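## Task

Using the load map, take yellow vial 4 from well E2 of the vial rack R1 and put it in well F5 of the tube carrier TC, resting on the well's floor. At the end, the forceps T1 must be back in holder H1 with both tips in one slot, and H1 must stand flat on its base. Every other vial must still stand in its own well, and R1 and TC must sit in their nests. Everything must stay in place without the robot holding it, so release and move the arms away at the end.

## Robot and tools

Setup: two 6-joint arms with parallel grippers, left_arm and right_arm, stand at a table. TC sits between them. Vials are picked by their caps using the forceps T1, which are kept in holder H1. Well labels are printed on R1 and TC: letters for rows, numbers for columns, and a triangle marks A1.

Scene frame: origin on the table top midway between the arms, +x out over the table, +z up, left_arm on the +y side. The names left and right are arm names, not image sides. Arm roots in this frame: left_arm at (-0.049, +0.282, 0) m, quat_wxyz (+0.999, 0, 0, +0.054); right_arm at (-0.050, -0.358, 0) m, quat_wxyz (+0.998, 0, 0, +0.058). The gripper's fingers point along its own +z and move apart along its y axis. The reported hand point sits between the finger pads, about 1 cm behind the tips; its printed value can be off, more so at long reach.

Tool execute_actions, argument actions: a list holding one item or nothing. An empty list only returns the current state. An item {"rows": [...], "steps": n} commands motion: n is 1 to 15 control steps of 1/30 s (default 15). Each row is used for one step and the final row repeats if rows run out. An item with only {"steps": n}, n up to 300, is a wait counted from the previous result. Optional pictures (true/false) decides whether camera images come back; by default they do.

Each row is one flat list of 14 numbers covering both arms, even if one arm stays still: left_arm's waist, shoulder, elbow, wrist pitch, wrist yaw, wrist roll, opening, then the same seven for right_arm. The six joint numbers are absolute target angles in radians, in each arm's own joint space (same form as Joint positions). Stated ranges: waist -2.618 to 3.054, shoulder 0.000 to 3.142, elbow 0.000 to 3.142, wrist pitch -1.571 to 1.571, wrist yaw -1.571 to 1.571, wrist roll -2.094 to 2.094. A target more than 0.036 rad beyond a range end, and farther out than the last reported angle, gets the whole call refused; the true end may differ by up to 0.036 rad, and a joint pushed past it stops there, which the result may report as "joint sent to its limit". The opening number is an absolute grip command from -1 (closed) to +1 (fully open).

Motion limits: each step's target stays within a lead of the measured angle (waist 0.202, shoulder 0.258, elbow 0.238, wrist pitch 0.573, wrist yaw and roll 0.522 rad), and targets that would move a hand over 70 mm in one step are scaled back. Friction may leave a joint up to about 0.031 rad short, and tiny changes may not move it. Arms keep heading to the last row while you think or wait, until they settle or a step is HELD.

Gripping: pads meet near grip -0.94; each mm of object width adds about 0.0208. Each gripper has its own fixed reading bias up to about 0.02. Commanding below the object's width reading squeezes harder, up to roughly 50 to 62 N per pad (less for parts under about 5 mm). Keep sending the same closing value to keep hold.

Results: the state line gives each hand's end_effector_position (m) and end_effector_quat_wxyz in the scene frame. Joint positions lists six angles plus opening in metres (0.093 open to 0.000 closed; on a held rigid object it may read up to ~12 mm less than its width), with Joint velocities alongside. grip_measured is the motor position on the -1..+1 scale. "joint command not followed" means a clearance check altered joint targets; HELD marks steps where your row was partly or wholly not sent. Joint torques are raw drive outputs with offsets and noise. MOTOR HOT appears from 75 °C; at 90 °C the arm halts for 10 s, and at 100 °C it goes limp and falls (OVER-TEMPERATURE FAULT). Avoid holding loads long.

zoom_image: camera (cam_head_left, cam_head_right, cam_left_wrist, cam_right_wrist, each 504x504) and region [x0, y0, x1, y1] in pixels from the top-left, at most 504 by 504; it enlarges the latest image.

read_manual: section "licences" returns URDF licence text; no motion.

finished_scene: scene = the current scene's number; ends and grades it, irreversible. Only call after the vial is placed, T1 is back in H1, and the arms have let go and backed off.

Avoid: dropping or knocking anything off the table, arms colliding or pressing on each other, slamming, hard pushes, and brief outside tugs making you lose a held part.

Each tool is called in YAML: its name, and indented under it one key for each argument.

## Session

execute_actions:
  actions: []

Scene clock: 0.00 s of 12600.00 s.
left_arm: end_effector_position=(+0.5177, +0.4265, +0.1530) grip_measured=+1.000 end_effector_quat_wxyz=(+0.300, -0.556, +0.701, -0.332) | right_arm: end_effector_position=(+0.0785, -0.1489, +0.1240) grip_measured=+0.991 end_effector_quat_wxyz=(-0.063, +0.898, -0.351, -0.259)
Joint positions: left_arm=[ 0.258  2.124  1.741 -0.333  0.418 -1.168  0.093] | right_arm=[ 0.559  1.561  1.177 -1.353 -0.515 -1.766  0.093]
Joint velocities: left_arm=[-0.002  0.012  0.007  0.007  0.037 -0.007  0.   ] | right_arm=[-0.017 -0.002  0.002  0.007 -0.037 -0.007  0.   ]
Joint torques (N m, as the arm reports them, + toward a larger angle): no reading
Motor temperatures (°C, as the motors report them): left_arm=[23 24 24 24 23 24] | right_arm=[23 25 23 23 22 24]

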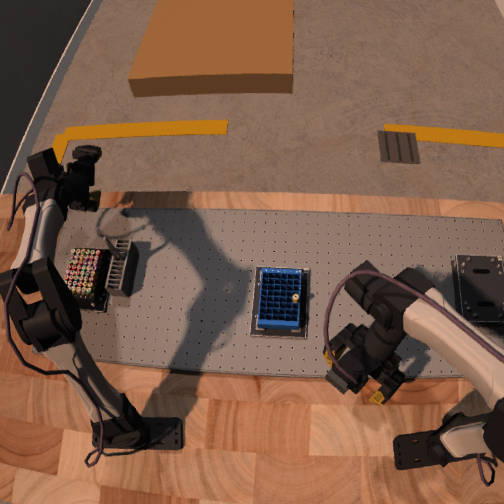

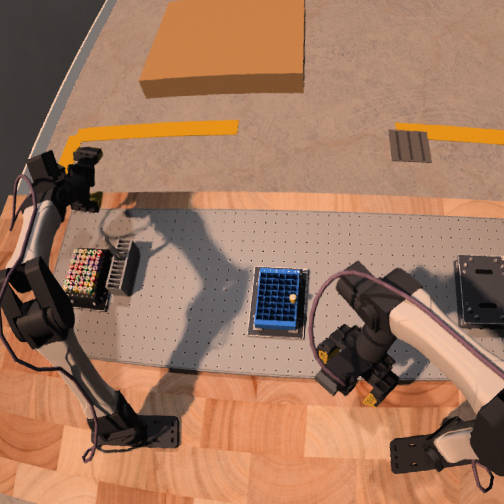

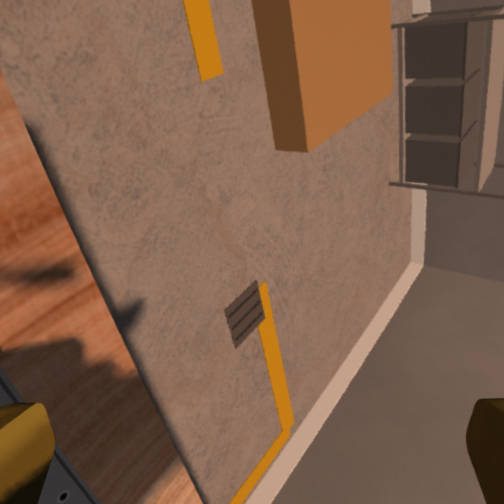

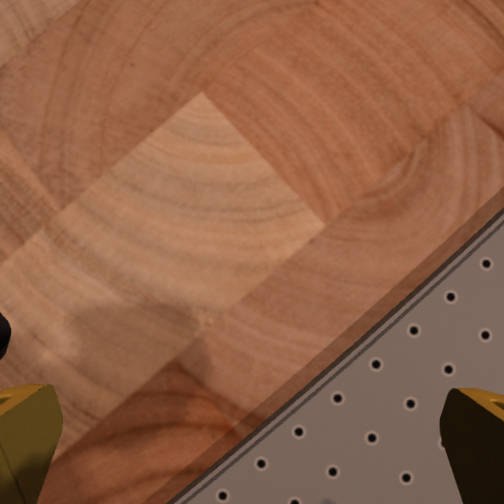

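zoom_image:
  camera: "cam_head_left"
  region: [40, 200, 180, 340]

zoom_image:
  camera: "cam_head_left"
  region: [230, 250, 330, 350]

Region (40, 200, 180, 340) of cam_head_left's 504x504 image, scaled by 3.600, with more detail than that image has.

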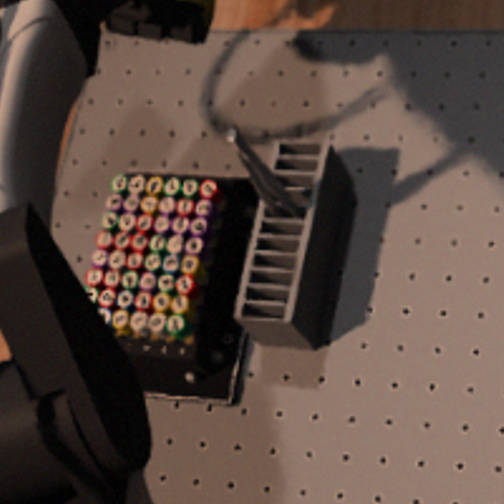

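Region (230, 250, 330, 350) of cam_head_left's 504x504 image, scaled by 5.040, with more detail than that image has.

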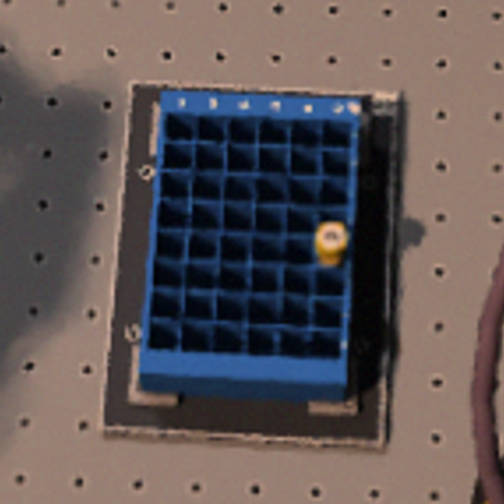

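execute_actions:
  actions:
    - {"rows": [[0.15,1.918,1.799,-1.452,0,0,1, 0.559,1.561,1.177,-1.353,-0.515,-1.766,1]], "steps": 15}
  pictures: false

execute_actions:
  actions:
    - {"steps": 60}

Scene clock: 15.63 s of 12600.00 s.
left_arm: end_effector_position=(+0.3225, +0.3744, +0.1497) grip_measured=+1.000 end_effector_quat_wxyz=(+0.048, -0.193, +0.980, -0.013) | right_arm: end_effector_position=(+0.0785, -0.1489, +0.1240) grip_measured=+0.991 end_effector_quat_wxyz=(-0.063, +0.898, -0.351, -0.259)
Joint positions: left_arm=[ 0.149  1.914  1.789 -1.351  0.032 -0.132  0.093] | right_arm=[ 0.559  1.561  1.177 -1.353 -0.515 -1.766  0.093]
Joint velocities: left_arm=[-0.007  0.002 -0.017 -0.711 -0.198  0.769  0.   ] | right_arm=[-0.002  0.007 -0.022 -0.051 -0.007  0.022  0.   ]
Joint torques (N m, as the arm reports them, + toward a larger angle): left_arm=[ -0.67 -10.74   8.66   0.51  -0.02   0.07] | right_arm=[-0.1  -5.54  6.09 -0.09 -0.38 -0.03]
Motor temperatures (°C, as the motors report them): left_arm=[23 31 26 27 23 24] | right_arm=[23 26 25 23 22 24]
Steps of this call (steps 1 to 90: nothing new was sent; then 12.13 s passed at rest; steps 91 to 105: all 15 steps of this action). Readings (joint positions):
91: left_arm=[0.250 2.112 1.746 -0.383 0.369 -1.108] | right_arm=[0.559 1.561 1.177 -1.353 -0.515 -1.766]
92: left_arm=[0.238 2.089 1.746 -0.471 0.309 -1.034] | right_arm=[0.559 1.561 1.177 -1.353 -0.515 -1.766]
94: left_arm=[0.203 2.030 1.749 -0.641 0.222 -0.886] | right_arm=[0.559 1.561 1.177 -1.353 -0.515 -1.766]
98: left_arm=[0.152 1.935 1.780 -0.970 0.123 -0.572] | right_arm=[0.559 1.561 1.177 -1.353 -0.515 -1.766]
105: the state above

Scene clock: 17.63 s of 12600.00 s.
left_arm: end_effector_position=(+0.3010, +0.3729, +0.1486) grip_measured=+1.000 end_effector_quat_wxyz=(+0.004, -0.132, +0.991, -0.003) | right_arm: end_effector_position=(+0.0785, -0.1489, +0.1240) grip_measured=+0.991 end_effector_quat_wxyz=(-0.063, +0.898, -0.351, -0.259)
Joint positions: left_arm=[ 0.149  1.914  1.789 -1.438  0.008 -0.007  0.093] | right_arm=[ 0.559  1.561  1.177 -1.353 -0.515 -1.766  0.093]
Joint velocities: left_arm=[ 0.007 -0.007 -0.002 -0.037 -0.007 -0.022  0.   ] | right_arm=[ 0.007  0.007  0.007 -0.051 -0.007 -0.066 -0.001]
Joint torques (N m, as the arm reports them, + toward a larger angle): left_arm=[ -0.49 -10.84   8.4    0.24  -0.03   0.1 ] | right_arm=[-0.06 -5.25  6.02 -0.11 -0.37 -0.07]
Motor temperatures (°C, as the motors report them): left_arm=[23 31 27 27 23 24] | right_arm=[23 26 25 23 22 24]
Steps of this call (steps 1 to 30: the robot went on to your last target; steps 31 to 60: nothing new was sent). Readings (joint positions):
1: left_arm=[0.149 1.914 1.789 -1.371 0.027 -0.107] | right_arm=[0.559 1.561 1.177 -1.353 -0.515 -1.766]
2: left_arm=[0.149 1.914 1.789 -1.387 0.023 -0.086] | right_arm=[0.559 1.561 1.177 -1.353 -0.515 -1.766]
4: left_arm=[0.149 1.914 1.789 -1.408 0.017 -0.058] | right_arm=[0.559 1.561 1.177 -1.353 -0.515 -1.766]
8: left_arm=[0.149 1.914 1.789 -1.428 0.012 -0.028] | right_arm=[0.559 1.561 1.177 -1.353 -0.515 -1.766]
60: the state above
All arms were judged still, so your last target was given up. Only a new action makes them travel on or press farther. Fingers that are still opening or closing keep moving.

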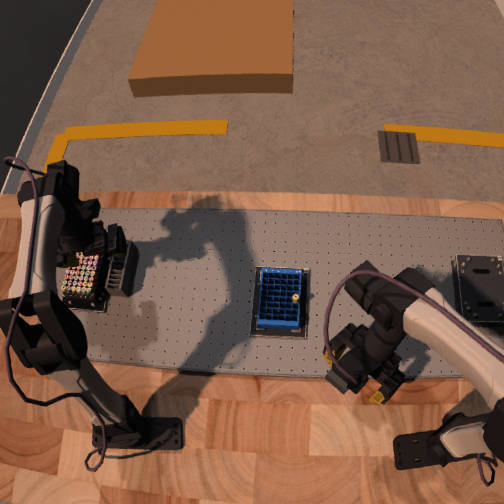

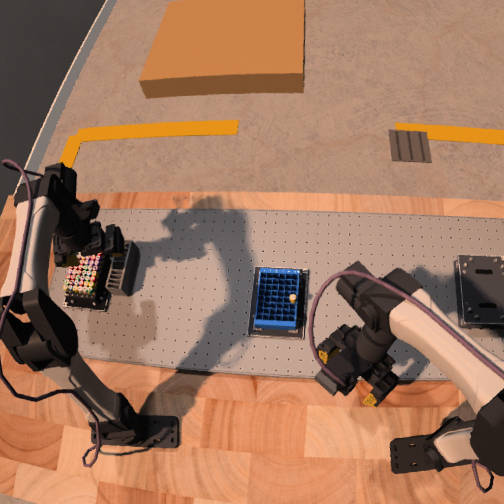

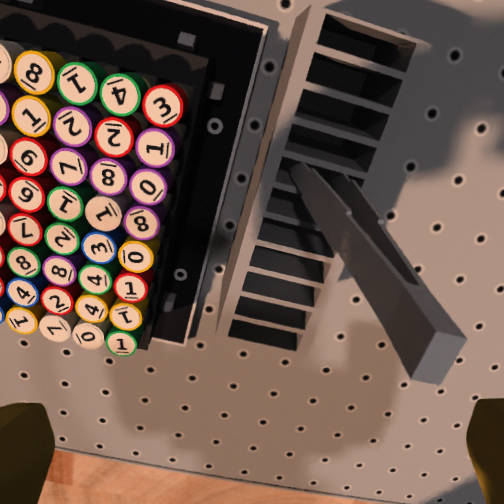

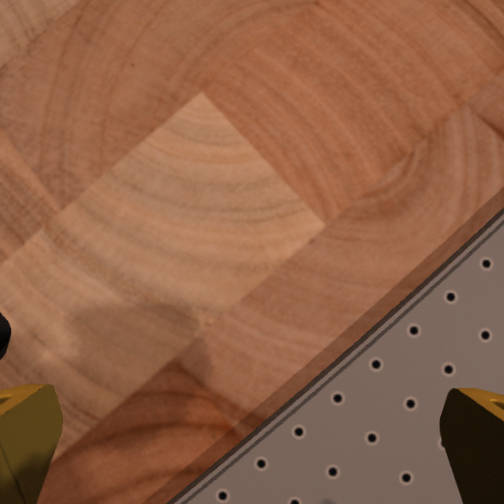

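execute_actions:
  actions:
    - {"rows": [[0.068,1.918,1.799,-1.452,0,0.18,1, 0.559,1.561,1.177,-1.353,-0.515,-1.766,1]], "steps": 15}
  pictures: false

execute_actions:
  actions:
    - {"steps": 30}

Scene clock: 29.13 s of 12600.00 s.
left_arm: end_effector_position=(+0.3072, +0.3444, +0.1486) grip_measured=+1.000 end_effector_quat_wxyz=(+0.004, -0.004, +1.000, -0.000) | right_arm: end_effector_position=(+0.0785, -0.1489, +0.1240) grip_measured=+0.991 end_effector_quat_wxyz=(-0.063, +0.898, -0.351, -0.259)
Joint positions: left_arm=[ 0.065  1.914  1.789 -1.438  0.002  0.167  0.093] | right_arm=[ 0.559  1.561  1.177 -1.353 -0.515 -1.766  0.093]
Joint velocities: left_arm=[-0.002  0.002  0.012 -0.051  0.022  0.007  0.   ] | right_arm=[ 0.017  0.002 -0.012 -0.095  0.051 -0.007  0.001]
Joint torques (N m, as the arm reports them, + toward a larger angle): left_arm=[ -0.35 -10.81   8.16   0.19   0.03   0.08] | right_arm=[ 0.01 -5.59  6.09 -0.09 -0.4  -0.05]
Motor temperatures (°C, as the motors report them): left_arm=[23 33 28 26 23 24] | right_arm=[23 27 25 23 22 24]
Steps of this call (steps 1 to 90: nothing new was sent; then 8.00 s passed at rest; steps 91 to 105: all 15 steps of this action). Readings (joint positions):
91: left_arm=[0.142 1.914 1.789 -1.438 0.003 0.020] | right_arm=[0.559 1.561 1.177 -1.353 -0.515 -1.766]
92: left_arm=[0.128 1.914 1.789 -1.438 -0.000 0.050] | right_arm=[0.559 1.561 1.177 -1.353 -0.515 -1.766]
94: left_arm=[0.090 1.914 1.789 -1.438 -0.000 0.095] | right_arm=[0.559 1.561 1.177 -1.353 -0.515 -1.766]
98: left_arm=[0.065 1.914 1.789 -1.438 0.002 0.142] | right_arm=[0.559 1.561 1.177 -1.353 -0.515 -1.766]
105: the state above

Scene clock: 30.13 s of 12600.00 s.
left_arm: end_effector_position=(+0.3071, +0.3444, +0.1486) grip_measured=+1.000 end_effector_quat_wxyz=(+0.003, -0.001, +1.000, -0.001) | right_arm: end_effector_position=(+0.0785, -0.1489, +0.1240) grip_measured=+0.991 end_effector_quat_wxyz=(-0.063, +0.898, -0.351, -0.259)
Joint positions: left_arm=[ 0.065  1.914  1.789 -1.439  0.002  0.173  0.093] | right_arm=[ 0.559  1.561  1.177 -1.353 -0.515 -1.766  0.093]
Joint velocities: left_arm=[ 0.002  0.002 -0.002 -0.022 -0.037 -0.066  0.   ] | right_arm=[ 0.002  0.002  0.017  0.066 -0.081  0.007  0.001]
Joint torques (N m, as the arm reports them, + toward a larger angle): left_arm=[ -0.19 -10.53   8.34   0.17   0.01   0.1 ] | right_arm=[-0.03 -5.39  6.1  -0.04 -0.38 -0.02]
Motor temperatures (°C, as the motors report them): left_arm=[23 33 28 26 23 24] | right_arm=[23 27 26 23 22 24]
Steps of this call (steps 1 to 15: the robot went on to your last target; steps 16 to 30: nothing new was sent). Readings (joint positions):
1: left_arm=[0.065 1.914 1.789 -1.438 0.002 0.168] | right_arm=[0.559 1.561 1.177 -1.353 -0.515 -1.766]
2: left_arm=[0.065 1.914 1.789 -1.438 0.002 0.169] | right_arm=[0.559 1.561 1.177 -1.353 -0.515 -1.766]
4: left_arm=[0.065 1.914 1.789 -1.438 0.002 0.171] | right_arm=[0.559 1.561 1.177 -1.353 -0.515 -1.766]
8: left_arm=[0.065 1.914 1.789 -1.439 0.002 0.172] | right_arm=[0.559 1.561 1.177 -1.353 -0.515 -1.766]
30: the state above
All arms were judged still, so your last target was given up. Only a new action makes them travel on or press farther. Fingers that are still opening or closing keep moving.

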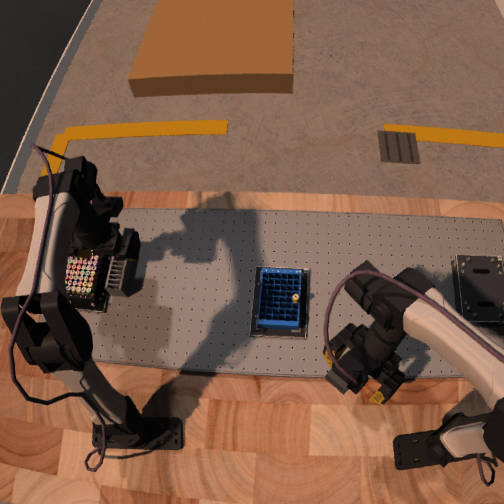

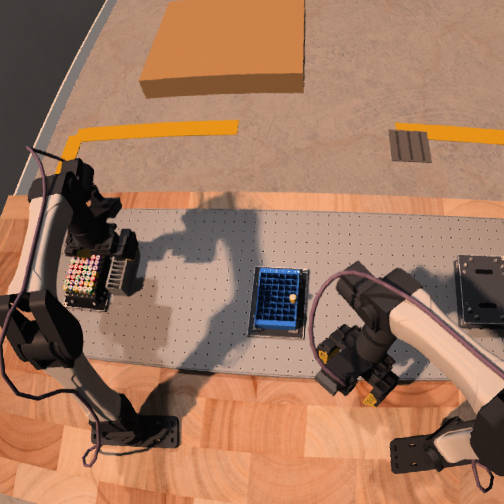

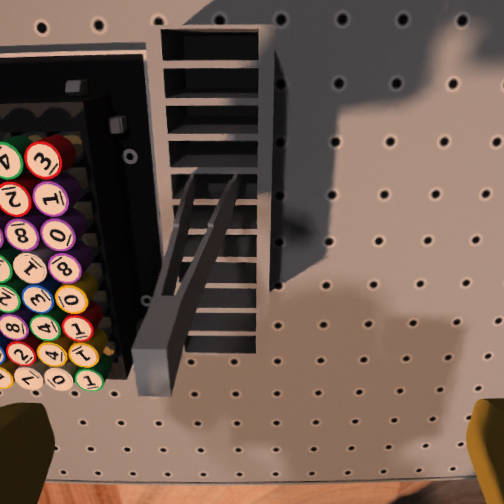

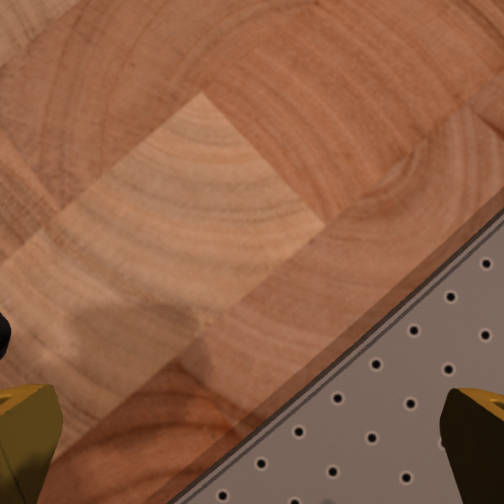

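execute_actions:
  actions:
    - {"rows": [[0.09,2.065,2.01,-1.516,0,0.2,1, 0.559,1.561,1.177,-1.353,-0.515,-1.766,1]], "steps": 15}
  pictures: false

execute_actions:
  actions:
    - {"steps": 30}

Scene clock: 35.70 s of 12600.00 s.
left_arm: end_effector_position=(+0.3371, +0.3565, +0.1431) grip_measured=+1.000 end_effector_quat_wxyz=(-0.005, +0.001, +1.000, -0.002) | right_arm: end_effector_position=(+0.0785, -0.1489, +0.1240) grip_measured=+0.991 end_effector_quat_wxyz=(-0.063, +0.898, -0.351, -0.259)
Joint positions: left_arm=[ 0.083  2.069  1.988 -1.5    0.002  0.192  0.093] | right_arm=[ 0.559  1.561  1.177 -1.353 -0.515 -1.766  0.093]
Joint velocities: left_arm=[ 0.022 -0.012  0.002 -0.037 -0.007 -0.007  0.   ] | right_arm=[ 0.007 -0.002  0.017  0.007  0.037  0.037  0.   ]
Joint torques (N m, as the arm reports them, + toward a larger angle): left_arm=[  0.1  -12.61   9.19   0.19   0.01   0.12] | right_arm=[-0.24 -5.43  5.97 -0.02 -0.42 -0.02]
Motor temperatures (°C, as the motors report them): left_arm=[23 33 28 25 23 24] | right_arm=[23 27 26 23 22 24]
Steps of this call (steps 1 to 90: nothing new was sent; then 2.07 s passed at rest; steps 91 to 105: all 15 steps of this action). Readings (joint positions):
91: left_arm=[0.067 1.939 1.831 -1.474 0.002 0.176] | right_arm=[0.559 1.561 1.177 -1.353 -0.515 -1.766]
92: left_arm=[0.070 1.978 1.900 -1.496 0.002 0.180] | right_arm=[0.559 1.561 1.177 -1.353 -0.515 -1.766]
94: left_arm=[0.076 2.033 1.976 -1.483 0.002 0.185] | right_arm=[0.559 1.561 1.177 -1.353 -0.515 -1.766]
98: left_arm=[0.083 2.067 1.988 -1.489 0.002 0.189] | right_arm=[0.559 1.561 1.177 -1.353 -0.515 -1.766]
105: the state above

Scene clock: 36.70 s of 12600.00 s.
left_arm: end_effector_position=(+0.3365, +0.3564, +0.1431) grip_measured=+1.000 end_effector_quat_wxyz=(-0.006, +0.001, +1.000, -0.002) | right_arm: end_effector_position=(+0.0785, -0.1489, +0.1240) grip_measured=+0.991 end_effector_quat_wxyz=(-0.063, +0.898, -0.351, -0.259)
Joint positions: left_arm=[ 0.083  2.069  1.988 -1.502  0.002  0.193  0.093] | right_arm=[ 0.559  1.561  1.177 -1.353 -0.515 -1.766  0.093]
Joint velocities: left_arm=[ 0.002 -0.002  0.007  0.007 -0.007 -0.007  0.   ] | right_arm=[-0.002 -0.002 -0.012 -0.007  0.051  0.022  0.   ]
Joint torques (N m, as the arm reports them, + toward a larger angle): left_arm=[  0.05 -12.77   9.38   0.16   0.02   0.09] | right_arm=[-0.23 -5.52  6.04 -0.09 -0.4  -0.06]
Motor temperatures (°C, as the motors report them): left_arm=[23 34 28 25 23 24] | right_arm=[23 27 26 23 22 24]
Steps of this call (steps 1 to 15: the robot went on to your last target; steps 16 to 30: nothing new was sent). Readings (joint positions):
1: left_arm=[0.083 2.069 1.988 -1.501 0.002 0.193] | right_arm=[0.559 1.561 1.177 -1.353 -0.515 -1.766]
2: left_arm=[0.083 2.069 1.988 -1.501 0.002 0.193] | right_arm=[0.559 1.561 1.177 -1.353 -0.515 -1.766]
4: left_arm=[0.083 2.069 1.988 -1.501 0.002 0.193] | right_arm=[0.559 1.561 1.177 -1.353 -0.515 -1.766]
8: left_arm=[0.083 2.069 1.988 -1.502 0.002 0.193] | right_arm=[0.559 1.561 1.177 -1.353 -0.515 -1.766]
30: the state above
All arms were judged still, so your last target was given up. Only a new action makes them travel on or press farther. Fingers that are still opening or closing keep moving.

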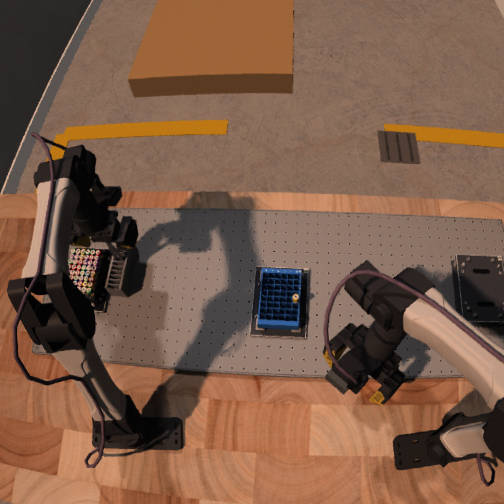

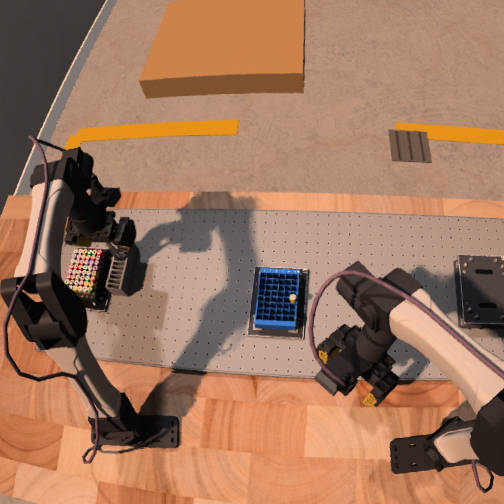

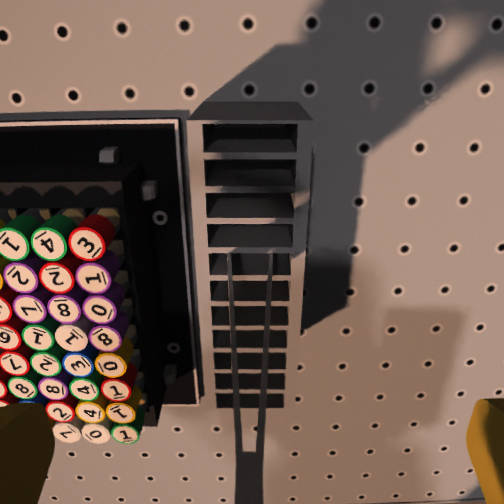

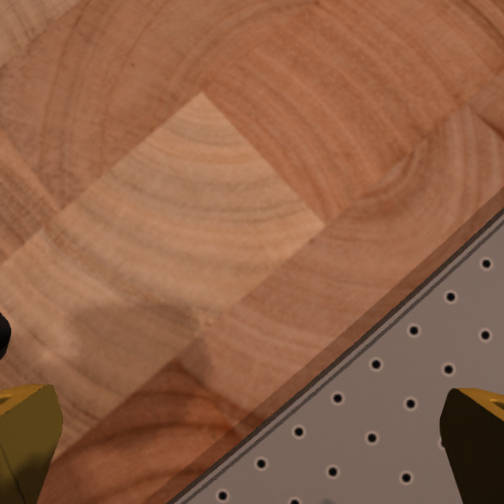

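execute_actions:
  actions:
    - {"rows": [[0.09,2.049,1.787,-1.309,0,0.2,0, 0.559,1.561,1.177,-1.353,-0.515,-1.766,1]], "steps": 15}
  pictures: false

execute_actions:
  actions:
    - {"rows": [[0.09,2.049,1.787,-1.309,0,0.2,-0.6, 0.559,1.561,1.177,-1.353,-0.515,-1.766,1]], "steps": 15}
  pictures: false

execute_actions:
  actions:
    - {"steps": 20}

Scene clock: 40.57 s of 12600.00 s.
left_arm: end_effector_position=(+0.3342, +0.3559, +0.0963) grip_measured=+0.001 end_effector_quat_wxyz=(-0.014, +0.001, +1.000, -0.004) | right_arm: end_effector_position=(+0.0785, -0.1489, +0.1240) grip_measured=+0.991 end_effector_quat_wxyz=(-0.063, +0.898, -0.351, -0.259)
Joint positions: left_arm=[ 0.083  2.062  1.792 -1.329  0.002  0.193  0.045] | right_arm=[ 0.559  1.561  1.177 -1.353 -0.515 -1.766  0.093]
Joint velocities: left_arm=[-0.007 -0.007 -0.022  0.051  0.037 -0.022 -0.001] | right_arm=[ 0.002 -0.012 -0.007  0.022  0.007  0.007  0.001]
Joint torques (N m, as the arm reports them, + toward a larger angle): left_arm=[ -0.1  -13.63   6.96   0.39   0.04   0.04] | right_arm=[-0.04 -5.52  6.05 -0.06 -0.37 -0.06]
Motor temperatures (°C, as the motors report them): left_arm=[23 34 28 25 23 24] | right_arm=[23 28 26 23 22 24]
Steps of this call (steps 1 to 90: nothing new was sent; then 0.37 s passed at rest; steps 91 to 105: all 15 steps of this action). Readings (joint positions):
91: left_arm=[0.083 2.058 1.952 -1.467 0.002 0.193] | right_arm=[0.559 1.561 1.177 -1.353 -0.515 -1.766]
92: left_arm=[0.083 2.042 1.898 -1.428 0.002 0.193] | right_arm=[0.559 1.561 1.177 -1.353 -0.515 -1.766]
94: left_arm=[0.083 2.043 1.828 -1.398 0.002 0.193] | right_arm=[0.559 1.561 1.177 -1.353 -0.515 -1.766]
98: left_arm=[0.083 2.063 1.792 -1.360 0.002 0.193] | right_arm=[0.559 1.561 1.177 -1.353 -0.515 -1.766]
105: the state above

Scene clock: 41.07 s of 12600.00 s.
left_arm: end_effector_position=(+0.3355, +0.3562, +0.0963) grip_measured=-0.599 end_effector_quat_wxyz=(-0.011, +0.001, +1.000, -0.003) | right_arm: end_effector_position=(+0.0785, -0.1489, +0.1240) grip_measured=+0.991 end_effector_quat_wxyz=(-0.063, +0.898, -0.351, -0.259)
Joint positions: left_arm=[ 0.083  2.062  1.792 -1.323  0.002  0.194  0.016] | right_arm=[ 0.559  1.561  1.177 -1.353 -0.515 -1.766  0.093]
Joint velocities: left_arm=[-0.012 -0.012  0.002  0.007  0.007 -0.037  0.   ] | right_arm=[ 0.002 -0.022 -0.027  0.007 -0.022 -0.022  0.001]
Joint torques (N m, as the arm reports them, + toward a larger angle): left_arm=[  0.03 -13.62   6.87   0.4    0.01   0.08] | right_arm=[-0.08 -5.53  6.16 -0.07 -0.41 -0.09]
Motor temperatures (°C, as the motors report them): left_arm=[23 34 28 25 23 24] | right_arm=[23 28 26 23 22 24]
Steps of this call (steps 1 to 15: all 15 steps of this action). Readings (joint positions):
1: left_arm=[0.083 2.062 1.792 -1.328 0.002 0.193] | right_arm=[0.559 1.561 1.177 -1.353 -0.515 -1.766]
2: left_arm=[0.083 2.062 1.792 -1.327 0.002 0.194] | right_arm=[0.559 1.561 1.177 -1.353 -0.515 -1.766]
4: left_arm=[0.083 2.062 1.792 -1.325 0.002 0.194] | right_arm=[0.559 1.561 1.177 -1.353 -0.515 -1.766]
8: left_arm=[0.083 2.062 1.792 -1.324 0.002 0.194] | right_arm=[0.559 1.561 1.177 -1.353 -0.515 -1.766]
15: the state above

Scene clock: 41.73 s of 12600.00 s.
left_arm: end_effector_position=(+0.3356, +0.3562, +0.0963) grip_measured=-0.599 end_effector_quat_wxyz=(-0.011, +0.001, +1.000, -0.003) | right_arm: end_effector_position=(+0.0785, -0.1489, +0.1240) grip_measured=+0.991 end_effector_quat_wxyz=(-0.063, +0.898, -0.351, -0.259)
Joint positions: left_arm=[ 0.083  2.062  1.792 -1.323  0.002  0.194  0.016] | right_arm=[ 0.559  1.561  1.177 -1.353 -0.515 -1.766  0.093]
Joint velocities: left_arm=[ 0.002  0.002 -0.012 -0.037 -0.051 -0.037 -0.001] | right_arm=[ 0.007 -0.012 -0.007 -0.081  0.037 -0.081 -0.001]
Joint torques (N m, as the arm reports them, + toward a larger angle): left_arm=[ -0.01 -13.64   7.24   0.43  -0.02   0.07] | right_arm=[-0.03 -5.54  6.09 -0.06 -0.38  0.01]
Motor temperatures (°C, as the motors report them): left_arm=[23 35 28 25 23 24] | right_arm=[23 28 26 23 22 24]
Steps of this call (steps 1 to 15: the robot went on to your last target; steps 16 to 20: nothing new was sent). Readings (joint positions):
1: left_arm=[0.083 2.062 1.792 -1.323 0.002 0.194] | right_arm=[0.559 1.561 1.177 -1.353 -0.515 -1.766]
2: left_arm=[0.083 2.062 1.792 -1.323 0.002 0.194] | right_arm=[0.559 1.561 1.177 -1.353 -0.515 -1.766]
4: left_arm=[0.083 2.062 1.792 -1.323 0.002 0.194] | right_arm=[0.559 1.561 1.177 -1.353 -0.515 -1.766]
8: left_arm=[0.083 2.062 1.792 -1.323 0.002 0.194] | right_arm=[0.559 1.561 1.177 -1.353 -0.515 -1.766]
20: the state above
All arms were judged still, so your last target was given up. Only a new action makes them travel on or press farther. Fingers that are still opening or closing keep moving.

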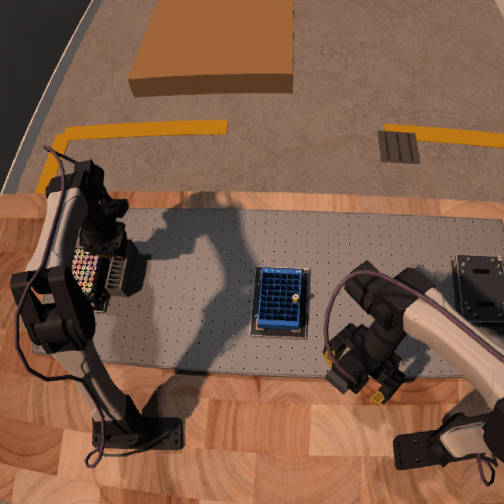

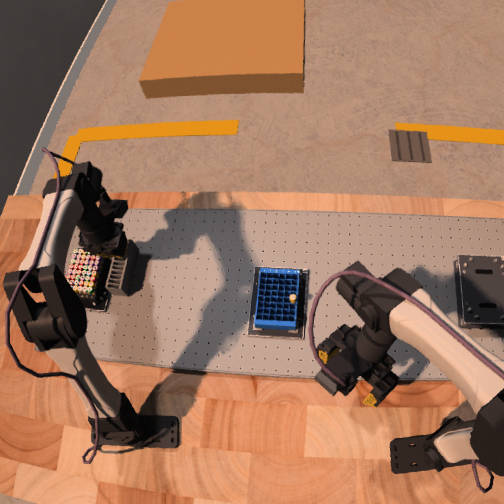

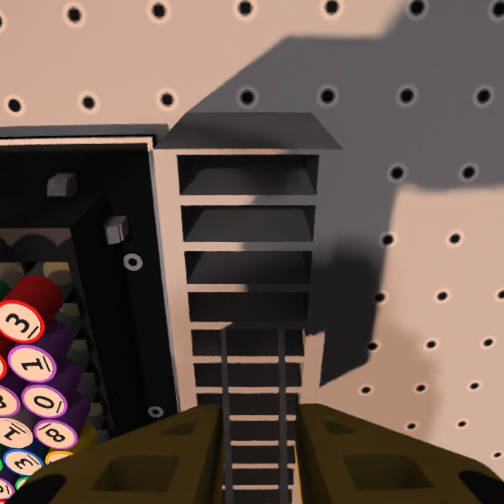

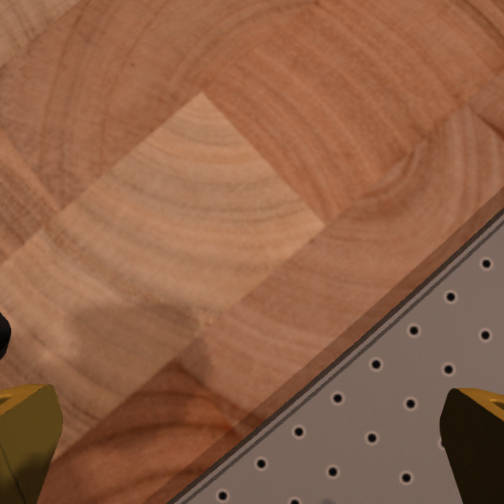

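execute_actions:
  actions:
    - {"rows": [[0.09,2.049,1.787,-1.309,0,0.2,-0.68, 0.559,1.561,1.177,-1.353,-0.515,-1.766,1]], "steps": 10}
  pictures: false

execute_actions:
  actions:
    - {"rows": [[0.09,2.055,1.86,-1.37,0,0.2,-0.68, 0.559,1.561,1.177,-1.353,-0.515,-1.766,1],[0.09,2.055,1.86,-1.37,0,0.2,-0.68, 0.559,1.561,1.177,-1.353,-0.515,-1.766,1],[0.09,2.055,1.86,-1.37,0,0.2,-0.68, 0.559,1.561,1.177,-1.353,-0.515,-1.766,1],[0.09,2.055,1.86,-1.37,0,0.2,-0.68, 0.559,1.561,1.177,-1.353,-0.515,-1.766,1],[0.09,2.06,1.94,-1.45,0,0.2,-0.68, 0.559,1.561,1.177,-1.353,-0.515,-1.766,1],[0.09,2.06,1.94,-1.45,0,0.2,-0.68, 0.559,1.561,1.177,-1.353,-0.515,-1.766,1],[0.09,2.06,1.94,-1.45,0,0.2,-0.68, 0.559,1.561,1.177,-1.353,-0.515,-1.766,1],[0.09,2.06,1.94,-1.45,0,0.2,-0.68, 0.559,1.561,1.177,-1.353,-0.515,-1.766,1],[0.09,2.065,2.02,-1.52,0,0.2,-0.68, 0.559,1.561,1.177,-1.353,-0.515,-1.766,1],[0.09,2.065,2.02,-1.52,0,0.2,-0.68, 0.559,1.561,1.177,-1.353,-0.515,-1.766,1],[0.09,2.065,2.02,-1.52,0,0.2,-0.68, 0.559,1.561,1.177,-1.353,-0.515,-1.766,1],[0.09,2.065,2.02,-1.52,0,0.2,-0.68, 0.559,1.561,1.177,-1.353,-0.515,-1.766,1],[0.09,2.07,2.1,-1.571,0,0.2,-0.68, 0.559,1.561,1.177,-1.353,-0.515,-1.766,1]], "steps": 15}
  pictures: false

execute_actions:
  actions:
    - {"steps": 25}

Scene clock: 48.23 s of 12600.00 s.
left_arm: end_effector_position=(+0.3356, +0.3562, +0.0963) grip_measured=-0.678 end_effector_quat_wxyz=(-0.011, +0.001, +1.000, -0.003) | right_arm: end_effector_position=(+0.0785, -0.1489, +0.1240) grip_measured=+0.991 end_effector_quat_wxyz=(-0.063, +0.898, -0.351, -0.259)
Joint positions: left_arm=[ 0.083  2.062  1.792 -1.323  0.002  0.194  0.013] | right_arm=[ 0.559  1.561  1.177 -1.353 -0.515 -1.766  0.093]
Joint velocities: left_arm=[0.012 0.012 0.002 0.007 0.037 0.051 0.001] | right_arm=[-0.007 -0.002 -0.002 -0.007 -0.022 -0.081 -0.001]
Joint torques (N m, as the arm reports them, + toward a larger angle): left_arm=[ -0.05 -13.76   7.07   0.41   0.01   0.09] | right_arm=[-0.21 -5.74  6.12 -0.04 -0.41 -0.03]
Motor temperatures (°C, as the motors report them): left_arm=[23 36 28 25 23 24] | right_arm=[23 28 26 23 22 24]
Steps of this call (steps 1 to 90: nothing new was sent; then 3.17 s passed at rest; steps 91 to 100: all 10 steps of this action). Readings (joint positions):
91: left_arm=[0.083 2.062 1.792 -1.323 0.002 0.194] | right_arm=[0.559 1.561 1.177 -1.353 -0.515 -1.766]
92: left_arm=[0.083 2.062 1.792 -1.323 0.002 0.194] | right_arm=[0.559 1.561 1.177 -1.353 -0.515 -1.766]
94: left_arm=[0.083 2.062 1.792 -1.323 0.002 0.194] | right_arm=[0.559 1.561 1.177 -1.353 -0.515 -1.766]
98: left_arm=[0.083 2.062 1.792 -1.323 0.002 0.194] | right_arm=[0.559 1.561 1.177 -1.353 -0.515 -1.766]
100: the state above

Scene clock: 48.73 s of 12600.00 s.
left_arm: end_effector_position=(+0.3504, +0.3591, +0.1585) grip_measured=-0.679 end_effector_quat_wxyz=(+0.026, +0.001, +1.000, +0.004) | right_arm: end_effector_position=(+0.0785, -0.1489, +0.1240) grip_measured=+0.991 end_effector_quat_wxyz=(-0.063, +0.898, -0.351, -0.259)
Joint positions: left_arm=[ 0.083  2.075  2.058 -1.501  0.002  0.194  0.013] | right_arm=[ 0.559  1.561  1.177 -1.353 -0.515 -1.766  0.093]
Joint velocities: left_arm=[ 0.007 -0.002  0.505 -0.359 -0.066  0.051 -0.   ] | right_arm=[-0.017 -0.007 -0.032 -0.051  0.022 -0.051  0.001]
Joint torques (N m, as the arm reports them, + toward a larger angle): left_arm=[ -0.02 -12.95   8.3    0.26   0.02   0.05] | right_arm=[-0.17 -5.41  6.01 -0.11 -0.41  0.01]
Motor temperatures (°C, as the motors report them): left_arm=[23 36 29 25 23 24] | right_arm=[23 28 26 23 22 24]
joint sent to its limit (left arm) — the command would take joint 4 (wrist pitch) past its lower limit, so that joint was sent only as far as its limit.
Steps of this call (steps 1 to 15: all 15 steps of this action). Readings (joint positions):
1: left_arm=[0.083 2.063 1.799 -1.330 0.002 0.194] | right_arm=[0.559 1.561 1.177 -1.353 -0.515 -1.766]
2: left_arm=[0.083 2.065 1.811 -1.338 0.002 0.194] | right_arm=[0.559 1.561 1.177 -1.353 -0.515 -1.766]
4: left_arm=[0.083 2.065 1.831 -1.345 0.002 0.194] | right_arm=[0.559 1.561 1.177 -1.353 -0.515 -1.766]
8: left_arm=[0.083 2.070 1.909 -1.396 0.002 0.194] | right_arm=[0.559 1.561 1.177 -1.353 -0.515 -1.766]
15: the state above

Scene clock: 49.57 s of 12600.00 s.
left_arm: end_effector_position=(+0.3441, +0.3578, +0.1655) grip_measured=-0.679 end_effector_quat_wxyz=(+0.017, +0.001, +1.000, +0.002) | right_arm: end_effector_position=(+0.0785, -0.1489, +0.1240) grip_measured=+0.991 end_effector_quat_wxyz=(-0.063, +0.898, -0.351, -0.259)
Joint positions: left_arm=[ 0.083  2.073  2.084 -1.547  0.002  0.194  0.013] | right_arm=[ 0.559  1.561  1.177 -1.353 -0.515 -1.766  0.093]
Joint velocities: left_arm=[-0.002  0.007  0.002 -0.037  0.051 -0.007 -0.   ] | right_arm=[-0.002 -0.007  0.002 -0.051 -0.037  0.022  0.   ]
Joint torques (N m, as the arm reports them, + toward a larger angle): left_arm=[ -0.01 -12.74   8.51   0.3    0.04   0.06] | right_arm=[-0.22 -5.59  6.23 -0.1  -0.37 -0.02]
Motor temperatures (°C, as the motors report them): left_arm=[23 36 29 25 23 24] | right_arm=[23 28 26 23 22 24]
joint sent to its limit (left arm) — the command would take joint 4 (wrist pitch) past its lower limit, so that joint was sent only as far as its limit.
Steps of this call (steps 1 to 25: the robot went on to your last target). Readings (joint positions):
1: left_arm=[0.083 2.074 2.073 -1.509 0.002 0.194] | right_arm=[0.559 1.561 1.177 -1.353 -0.515 -1.766]
2: left_arm=[0.083 2.073 2.081 -1.514 0.002 0.194] | right_arm=[0.559 1.561 1.177 -1.353 -0.515 -1.766]
4: left_arm=[0.083 2.073 2.084 -1.524 0.002 0.194] | right_arm=[0.559 1.561 1.177 -1.353 -0.515 -1.766]
8: left_arm=[0.083 2.073 2.084 -1.539 0.002 0.194] | right_arm=[0.559 1.561 1.177 -1.353 -0.515 -1.766]
25: the state above

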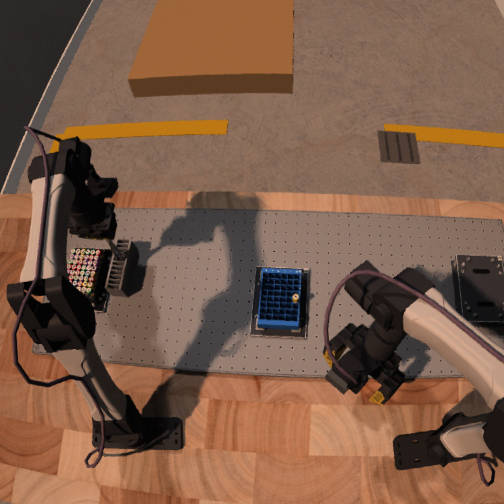

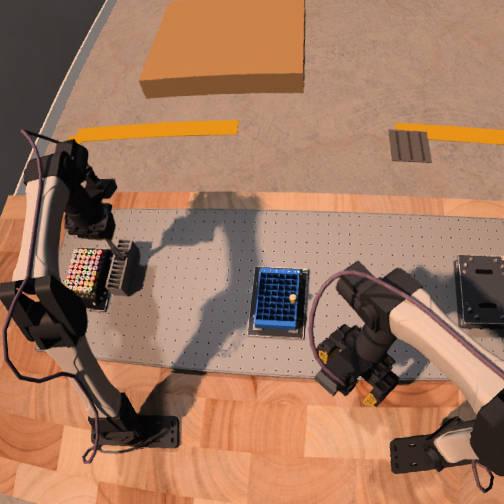

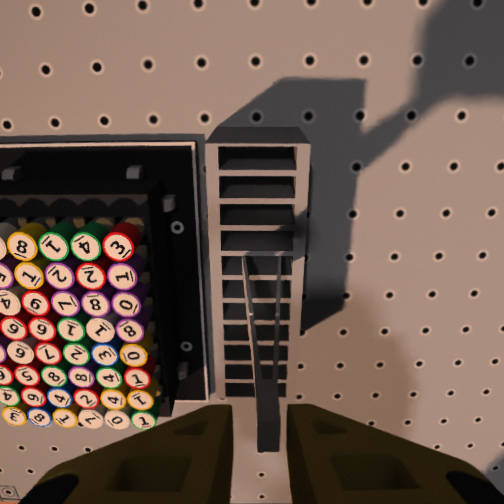

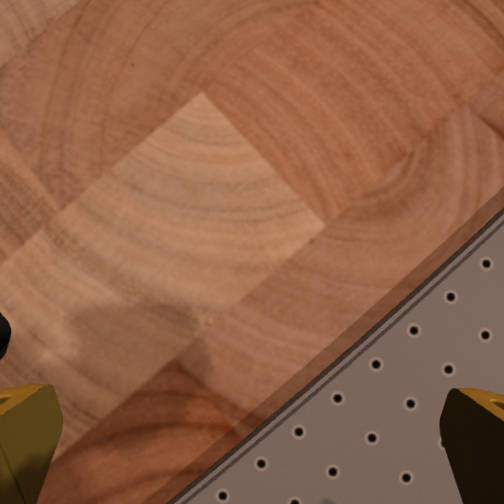

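execute_actions:
  actions:
    - {"rows": [[0.09,2.065,2.02,-1.52,0,0.2,0, 0.559,1.561,1.177,-1.353,-0.515,-1.766,1]], "steps": 12}
  pictures: false

execute_actions:
  actions:
    - {"rows": [[0.09,2.049,1.787,-1.3,0,0.2,0, 0.559,1.561,1.177,-1.353,-0.515,-1.766,1]], "steps": 15}
  pictures: false

execute_actions:
  actions:
    - {"rows": [[0.09,2.049,1.787,-1.3,0,0.2,-0.75, 0.559,1.561,1.177,-1.353,-0.515,-1.766,1]], "steps": 15}
  pictures: false

execute_actions:
  actions:
    - {"steps": 15}

Scene clock: 54.67 s of 12600.00 s.
left_arm: end_effector_position=(+0.3373, +0.3565, +0.1541) grip_measured=-0.001 end_effector_quat_wxyz=(-0.000, +0.001, +1.000, -0.001) | right_arm: end_effector_position=(+0.0785, -0.1489, +0.1240) grip_measured=+0.991 end_effector_quat_wxyz=(-0.063, +0.898, -0.351, -0.259)
Joint positions: left_arm=[ 0.083  2.069  2.032 -1.535  0.002  0.194  0.045] | right_arm=[ 0.559  1.561  1.177 -1.353 -0.515 -1.766  0.093]
Joint velocities: left_arm=[-0.012  0.002 -0.022 -0.007 -0.037 -0.007  0.   ] | right_arm=[-0.007  0.007 -0.007  0.037  0.022  0.022 -0.   ]
Joint torques (N m, as the arm reports them, + toward a larger angle): left_arm=[ -0.02 -12.68   6.18   0.43   0.05   0.11] | right_arm=[-0.11 -5.6   6.1  -0.09 -0.42 -0.06]
Motor temperatures (°C, as the motors report them): left_arm=[23 37 29 25 23 24] | right_arm=[23 28 27 23 22 24]
joint sent to its limit (left arm) — the command would take joint 4 (wrist pitch) past its lower limit, so that joint was sent only as far as its limit.
Steps of this call (steps 1 to 15: the robot went on to your last target; steps 16 to 90: nothing new was sent; then 1.70 s passed at rest; steps 91 to 102: all 12 steps of this action). Readings (joint positions):
91: left_arm=[0.083 2.071 2.076 -1.542 0.002 0.194] | right_arm=[0.559 1.561 1.177 -1.353 -0.515 -1.766]
92: left_arm=[0.083 2.069 2.063 -1.538 0.002 0.194] | right_arm=[0.559 1.561 1.177 -1.353 -0.515 -1.766]
94: left_arm=[0.083 2.069 2.042 -1.537 0.002 0.194] | right_arm=[0.559 1.561 1.177 -1.353 -0.515 -1.766]
98: left_arm=[0.083 2.069 2.032 -1.536 0.002 0.194] | right_arm=[0.559 1.561 1.177 -1.353 -0.515 -1.766]
102: the state above

Scene clock: 55.17 s of 12600.00 s.
left_arm: end_effector_position=(+0.3355, +0.3562, +0.0951) grip_measured=-0.001 end_effector_quat_wxyz=(-0.012, +0.001, +1.000, -0.003) | right_arm: end_effector_position=(+0.0785, -0.1489, +0.1240) grip_measured=+0.991 end_effector_quat_wxyz=(-0.063, +0.898, -0.351, -0.259)
Joint positions: left_arm=[ 0.083  2.064  1.79  -1.321  0.002  0.194  0.045] | right_arm=[ 0.559  1.561  1.177 -1.353 -0.515 -1.766  0.093]
Joint velocities: left_arm=[ 0.002  0.002 -0.002  0.051 -0.007  0.007  0.001] | right_arm=[ 0.002 -0.007 -0.012  0.007  0.007 -0.037  0.001]
Joint torques (N m, as the arm reports them, + toward a larger angle): left_arm=[  0.04 -13.85   7.37   0.38   0.     0.06] | right_arm=[-0.09 -5.57  6.15 -0.07 -0.37  0.02]
Motor temperatures (°C, as the motors report them): left_arm=[23 37 29 25 23 24] | right_arm=[23 28 27 23 22 24]
Steps of this call (steps 1 to 15: all 15 steps of this action). Readings (joint positions):
1: left_arm=[0.083 2.055 1.988 -1.491 0.002 0.194] | right_arm=[0.559 1.561 1.177 -1.353 -0.515 -1.766]
2: left_arm=[0.083 2.036 1.922 -1.444 0.002 0.194] | right_arm=[0.559 1.561 1.177 -1.353 -0.515 -1.766]
4: left_arm=[0.083 2.037 1.835 -1.406 0.002 0.194] | right_arm=[0.559 1.561 1.177 -1.353 -0.515 -1.766]
8: left_arm=[0.083 2.068 1.790 -1.359 0.002 0.194] | right_arm=[0.559 1.561 1.177 -1.353 -0.515 -1.766]
15: the state above

Scene clock: 55.67 s of 12600.00 s.
left_arm: end_effector_position=(+0.3368, +0.3564, +0.0951) grip_measured=-0.748 end_effector_quat_wxyz=(-0.009, +0.001, +1.000, -0.003) | right_arm: end_effector_position=(+0.0785, -0.1489, +0.1240) grip_measured=+0.991 end_effector_quat_wxyz=(-0.063, +0.898, -0.351, -0.259)
Joint positions: left_arm=[ 0.083  2.064  1.79  -1.316  0.002  0.194  0.009] | right_arm=[ 0.559  1.561  1.177 -1.353 -0.515 -1.766  0.093]
Joint velocities: left_arm=[-0.002 -0.017  0.022 -0.007  0.007 -0.037 -0.001] | right_arm=[ 0.002  0.002 -0.007 -0.007 -0.051  0.022  0.001]
Joint torques (N m, as the arm reports them, + toward a larger angle): left_arm=[ -0.11 -13.68   7.17   0.45   0.06   0.1 ] | right_arm=[-0.08 -5.49  6.21 -0.09 -0.42 -0.08]
Motor temperatures (°C, as the motors report them): left_arm=[23 37 29 25 23 24] | right_arm=[23 28 27 23 22 24]
Steps of this call (steps 1 to 15: all 15 steps of this action). Readings (joint positions):
1: left_arm=[0.083 2.064 1.790 -1.320 0.002 0.194] | right_arm=[0.559 1.561 1.177 -1.353 -0.515 -1.766]
2: left_arm=[0.083 2.064 1.790 -1.318 0.002 0.194] | right_arm=[0.559 1.561 1.177 -1.353 -0.515 -1.766]
4: left_arm=[0.083 2.064 1.790 -1.317 0.002 0.194] | right_arm=[0.559 1.561 1.177 -1.353 -0.515 -1.766]
8: left_arm=[0.083 2.064 1.790 -1.316 0.002 0.194] | right_arm=[0.559 1.561 1.177 -1.353 -0.515 -1.766]
15: the state above

Scene clock: 56.17 s of 12600.00 s.
left_arm: end_effector_position=(+0.3368, +0.3564, +0.0951) grip_measured=-0.748 end_effector_quat_wxyz=(-0.009, +0.001, +1.000, -0.003) | right_arm: end_effector_position=(+0.0785, -0.1489, +0.1240) grip_measured=+0.991 end_effector_quat_wxyz=(-0.063, +0.898, -0.351, -0.259)
Joint positions: left_arm=[ 0.083  2.064  1.79  -1.316  0.002  0.194  0.009] | right_arm=[ 0.559  1.561  1.177 -1.353 -0.515 -1.766  0.093]
Joint velocities: left_arm=[-0.002 -0.017 -0.002 -0.037  0.007  0.022  0.   ] | right_arm=[-0.012  0.007  0.007  0.066 -0.037 -0.037  0.001]
Joint torques (N m, as the arm reports them, + toward a larger angle): left_arm=[ -0.08 -13.69   7.19   0.41   0.01   0.1 ] | right_arm=[-0.06 -5.58  5.97 -0.07 -0.38 -0.03]
Motor temperatures (°C, as the motors report them): left_arm=[23 37 29 25 23 24] | right_arm=[23 28 27 23 22 24]
Steps of this call (steps 1 to 15: the robot went on to your last target). Readings (joint positions):
1: left_arm=[0.083 2.064 1.790 -1.316 0.002 0.194] | right_arm=[0.559 1.561 1.177 -1.353 -0.515 -1.766]
2: left_arm=[0.083 2.064 1.790 -1.316 0.002 0.194] | right_arm=[0.559 1.561 1.177 -1.353 -0.515 -1.766]
4: left_arm=[0.083 2.064 1.790 -1.316 0.002 0.194] | right_arm=[0.559 1.561 1.177 -1.353 -0.515 -1.766]
8: left_arm=[0.083 2.064 1.790 -1.316 0.002 0.194] | right_arm=[0.559 1.561 1.177 -1.353 -0.515 -1.766]
15: the state above
All arms were judged still, so your last target was given up. Only a new action makes them travel on or press farther. Fingers that are still opening or closing keep moving.

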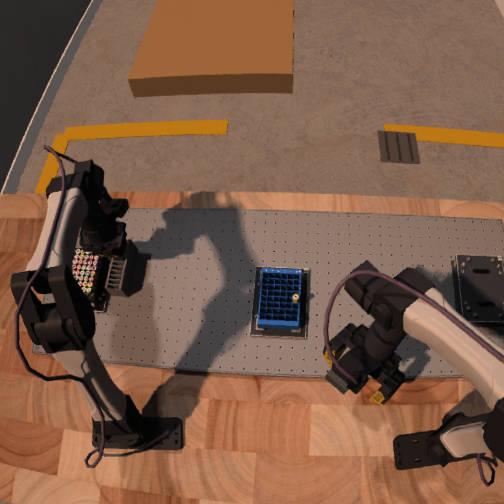

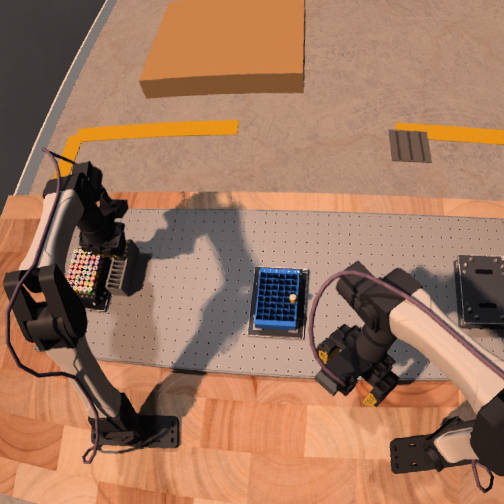

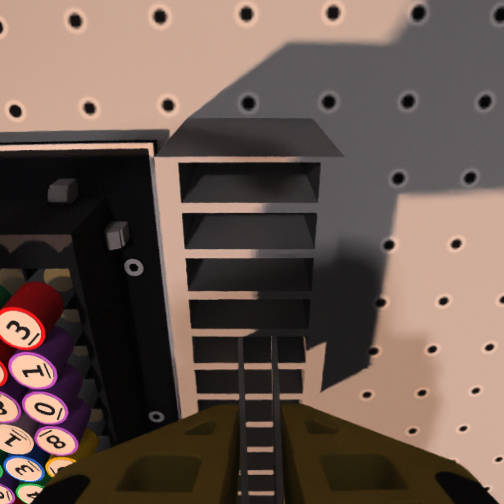

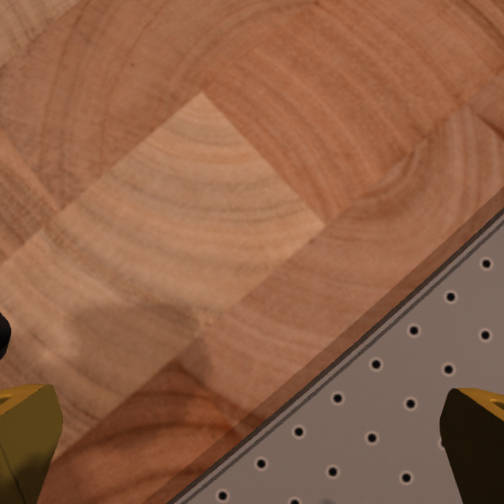

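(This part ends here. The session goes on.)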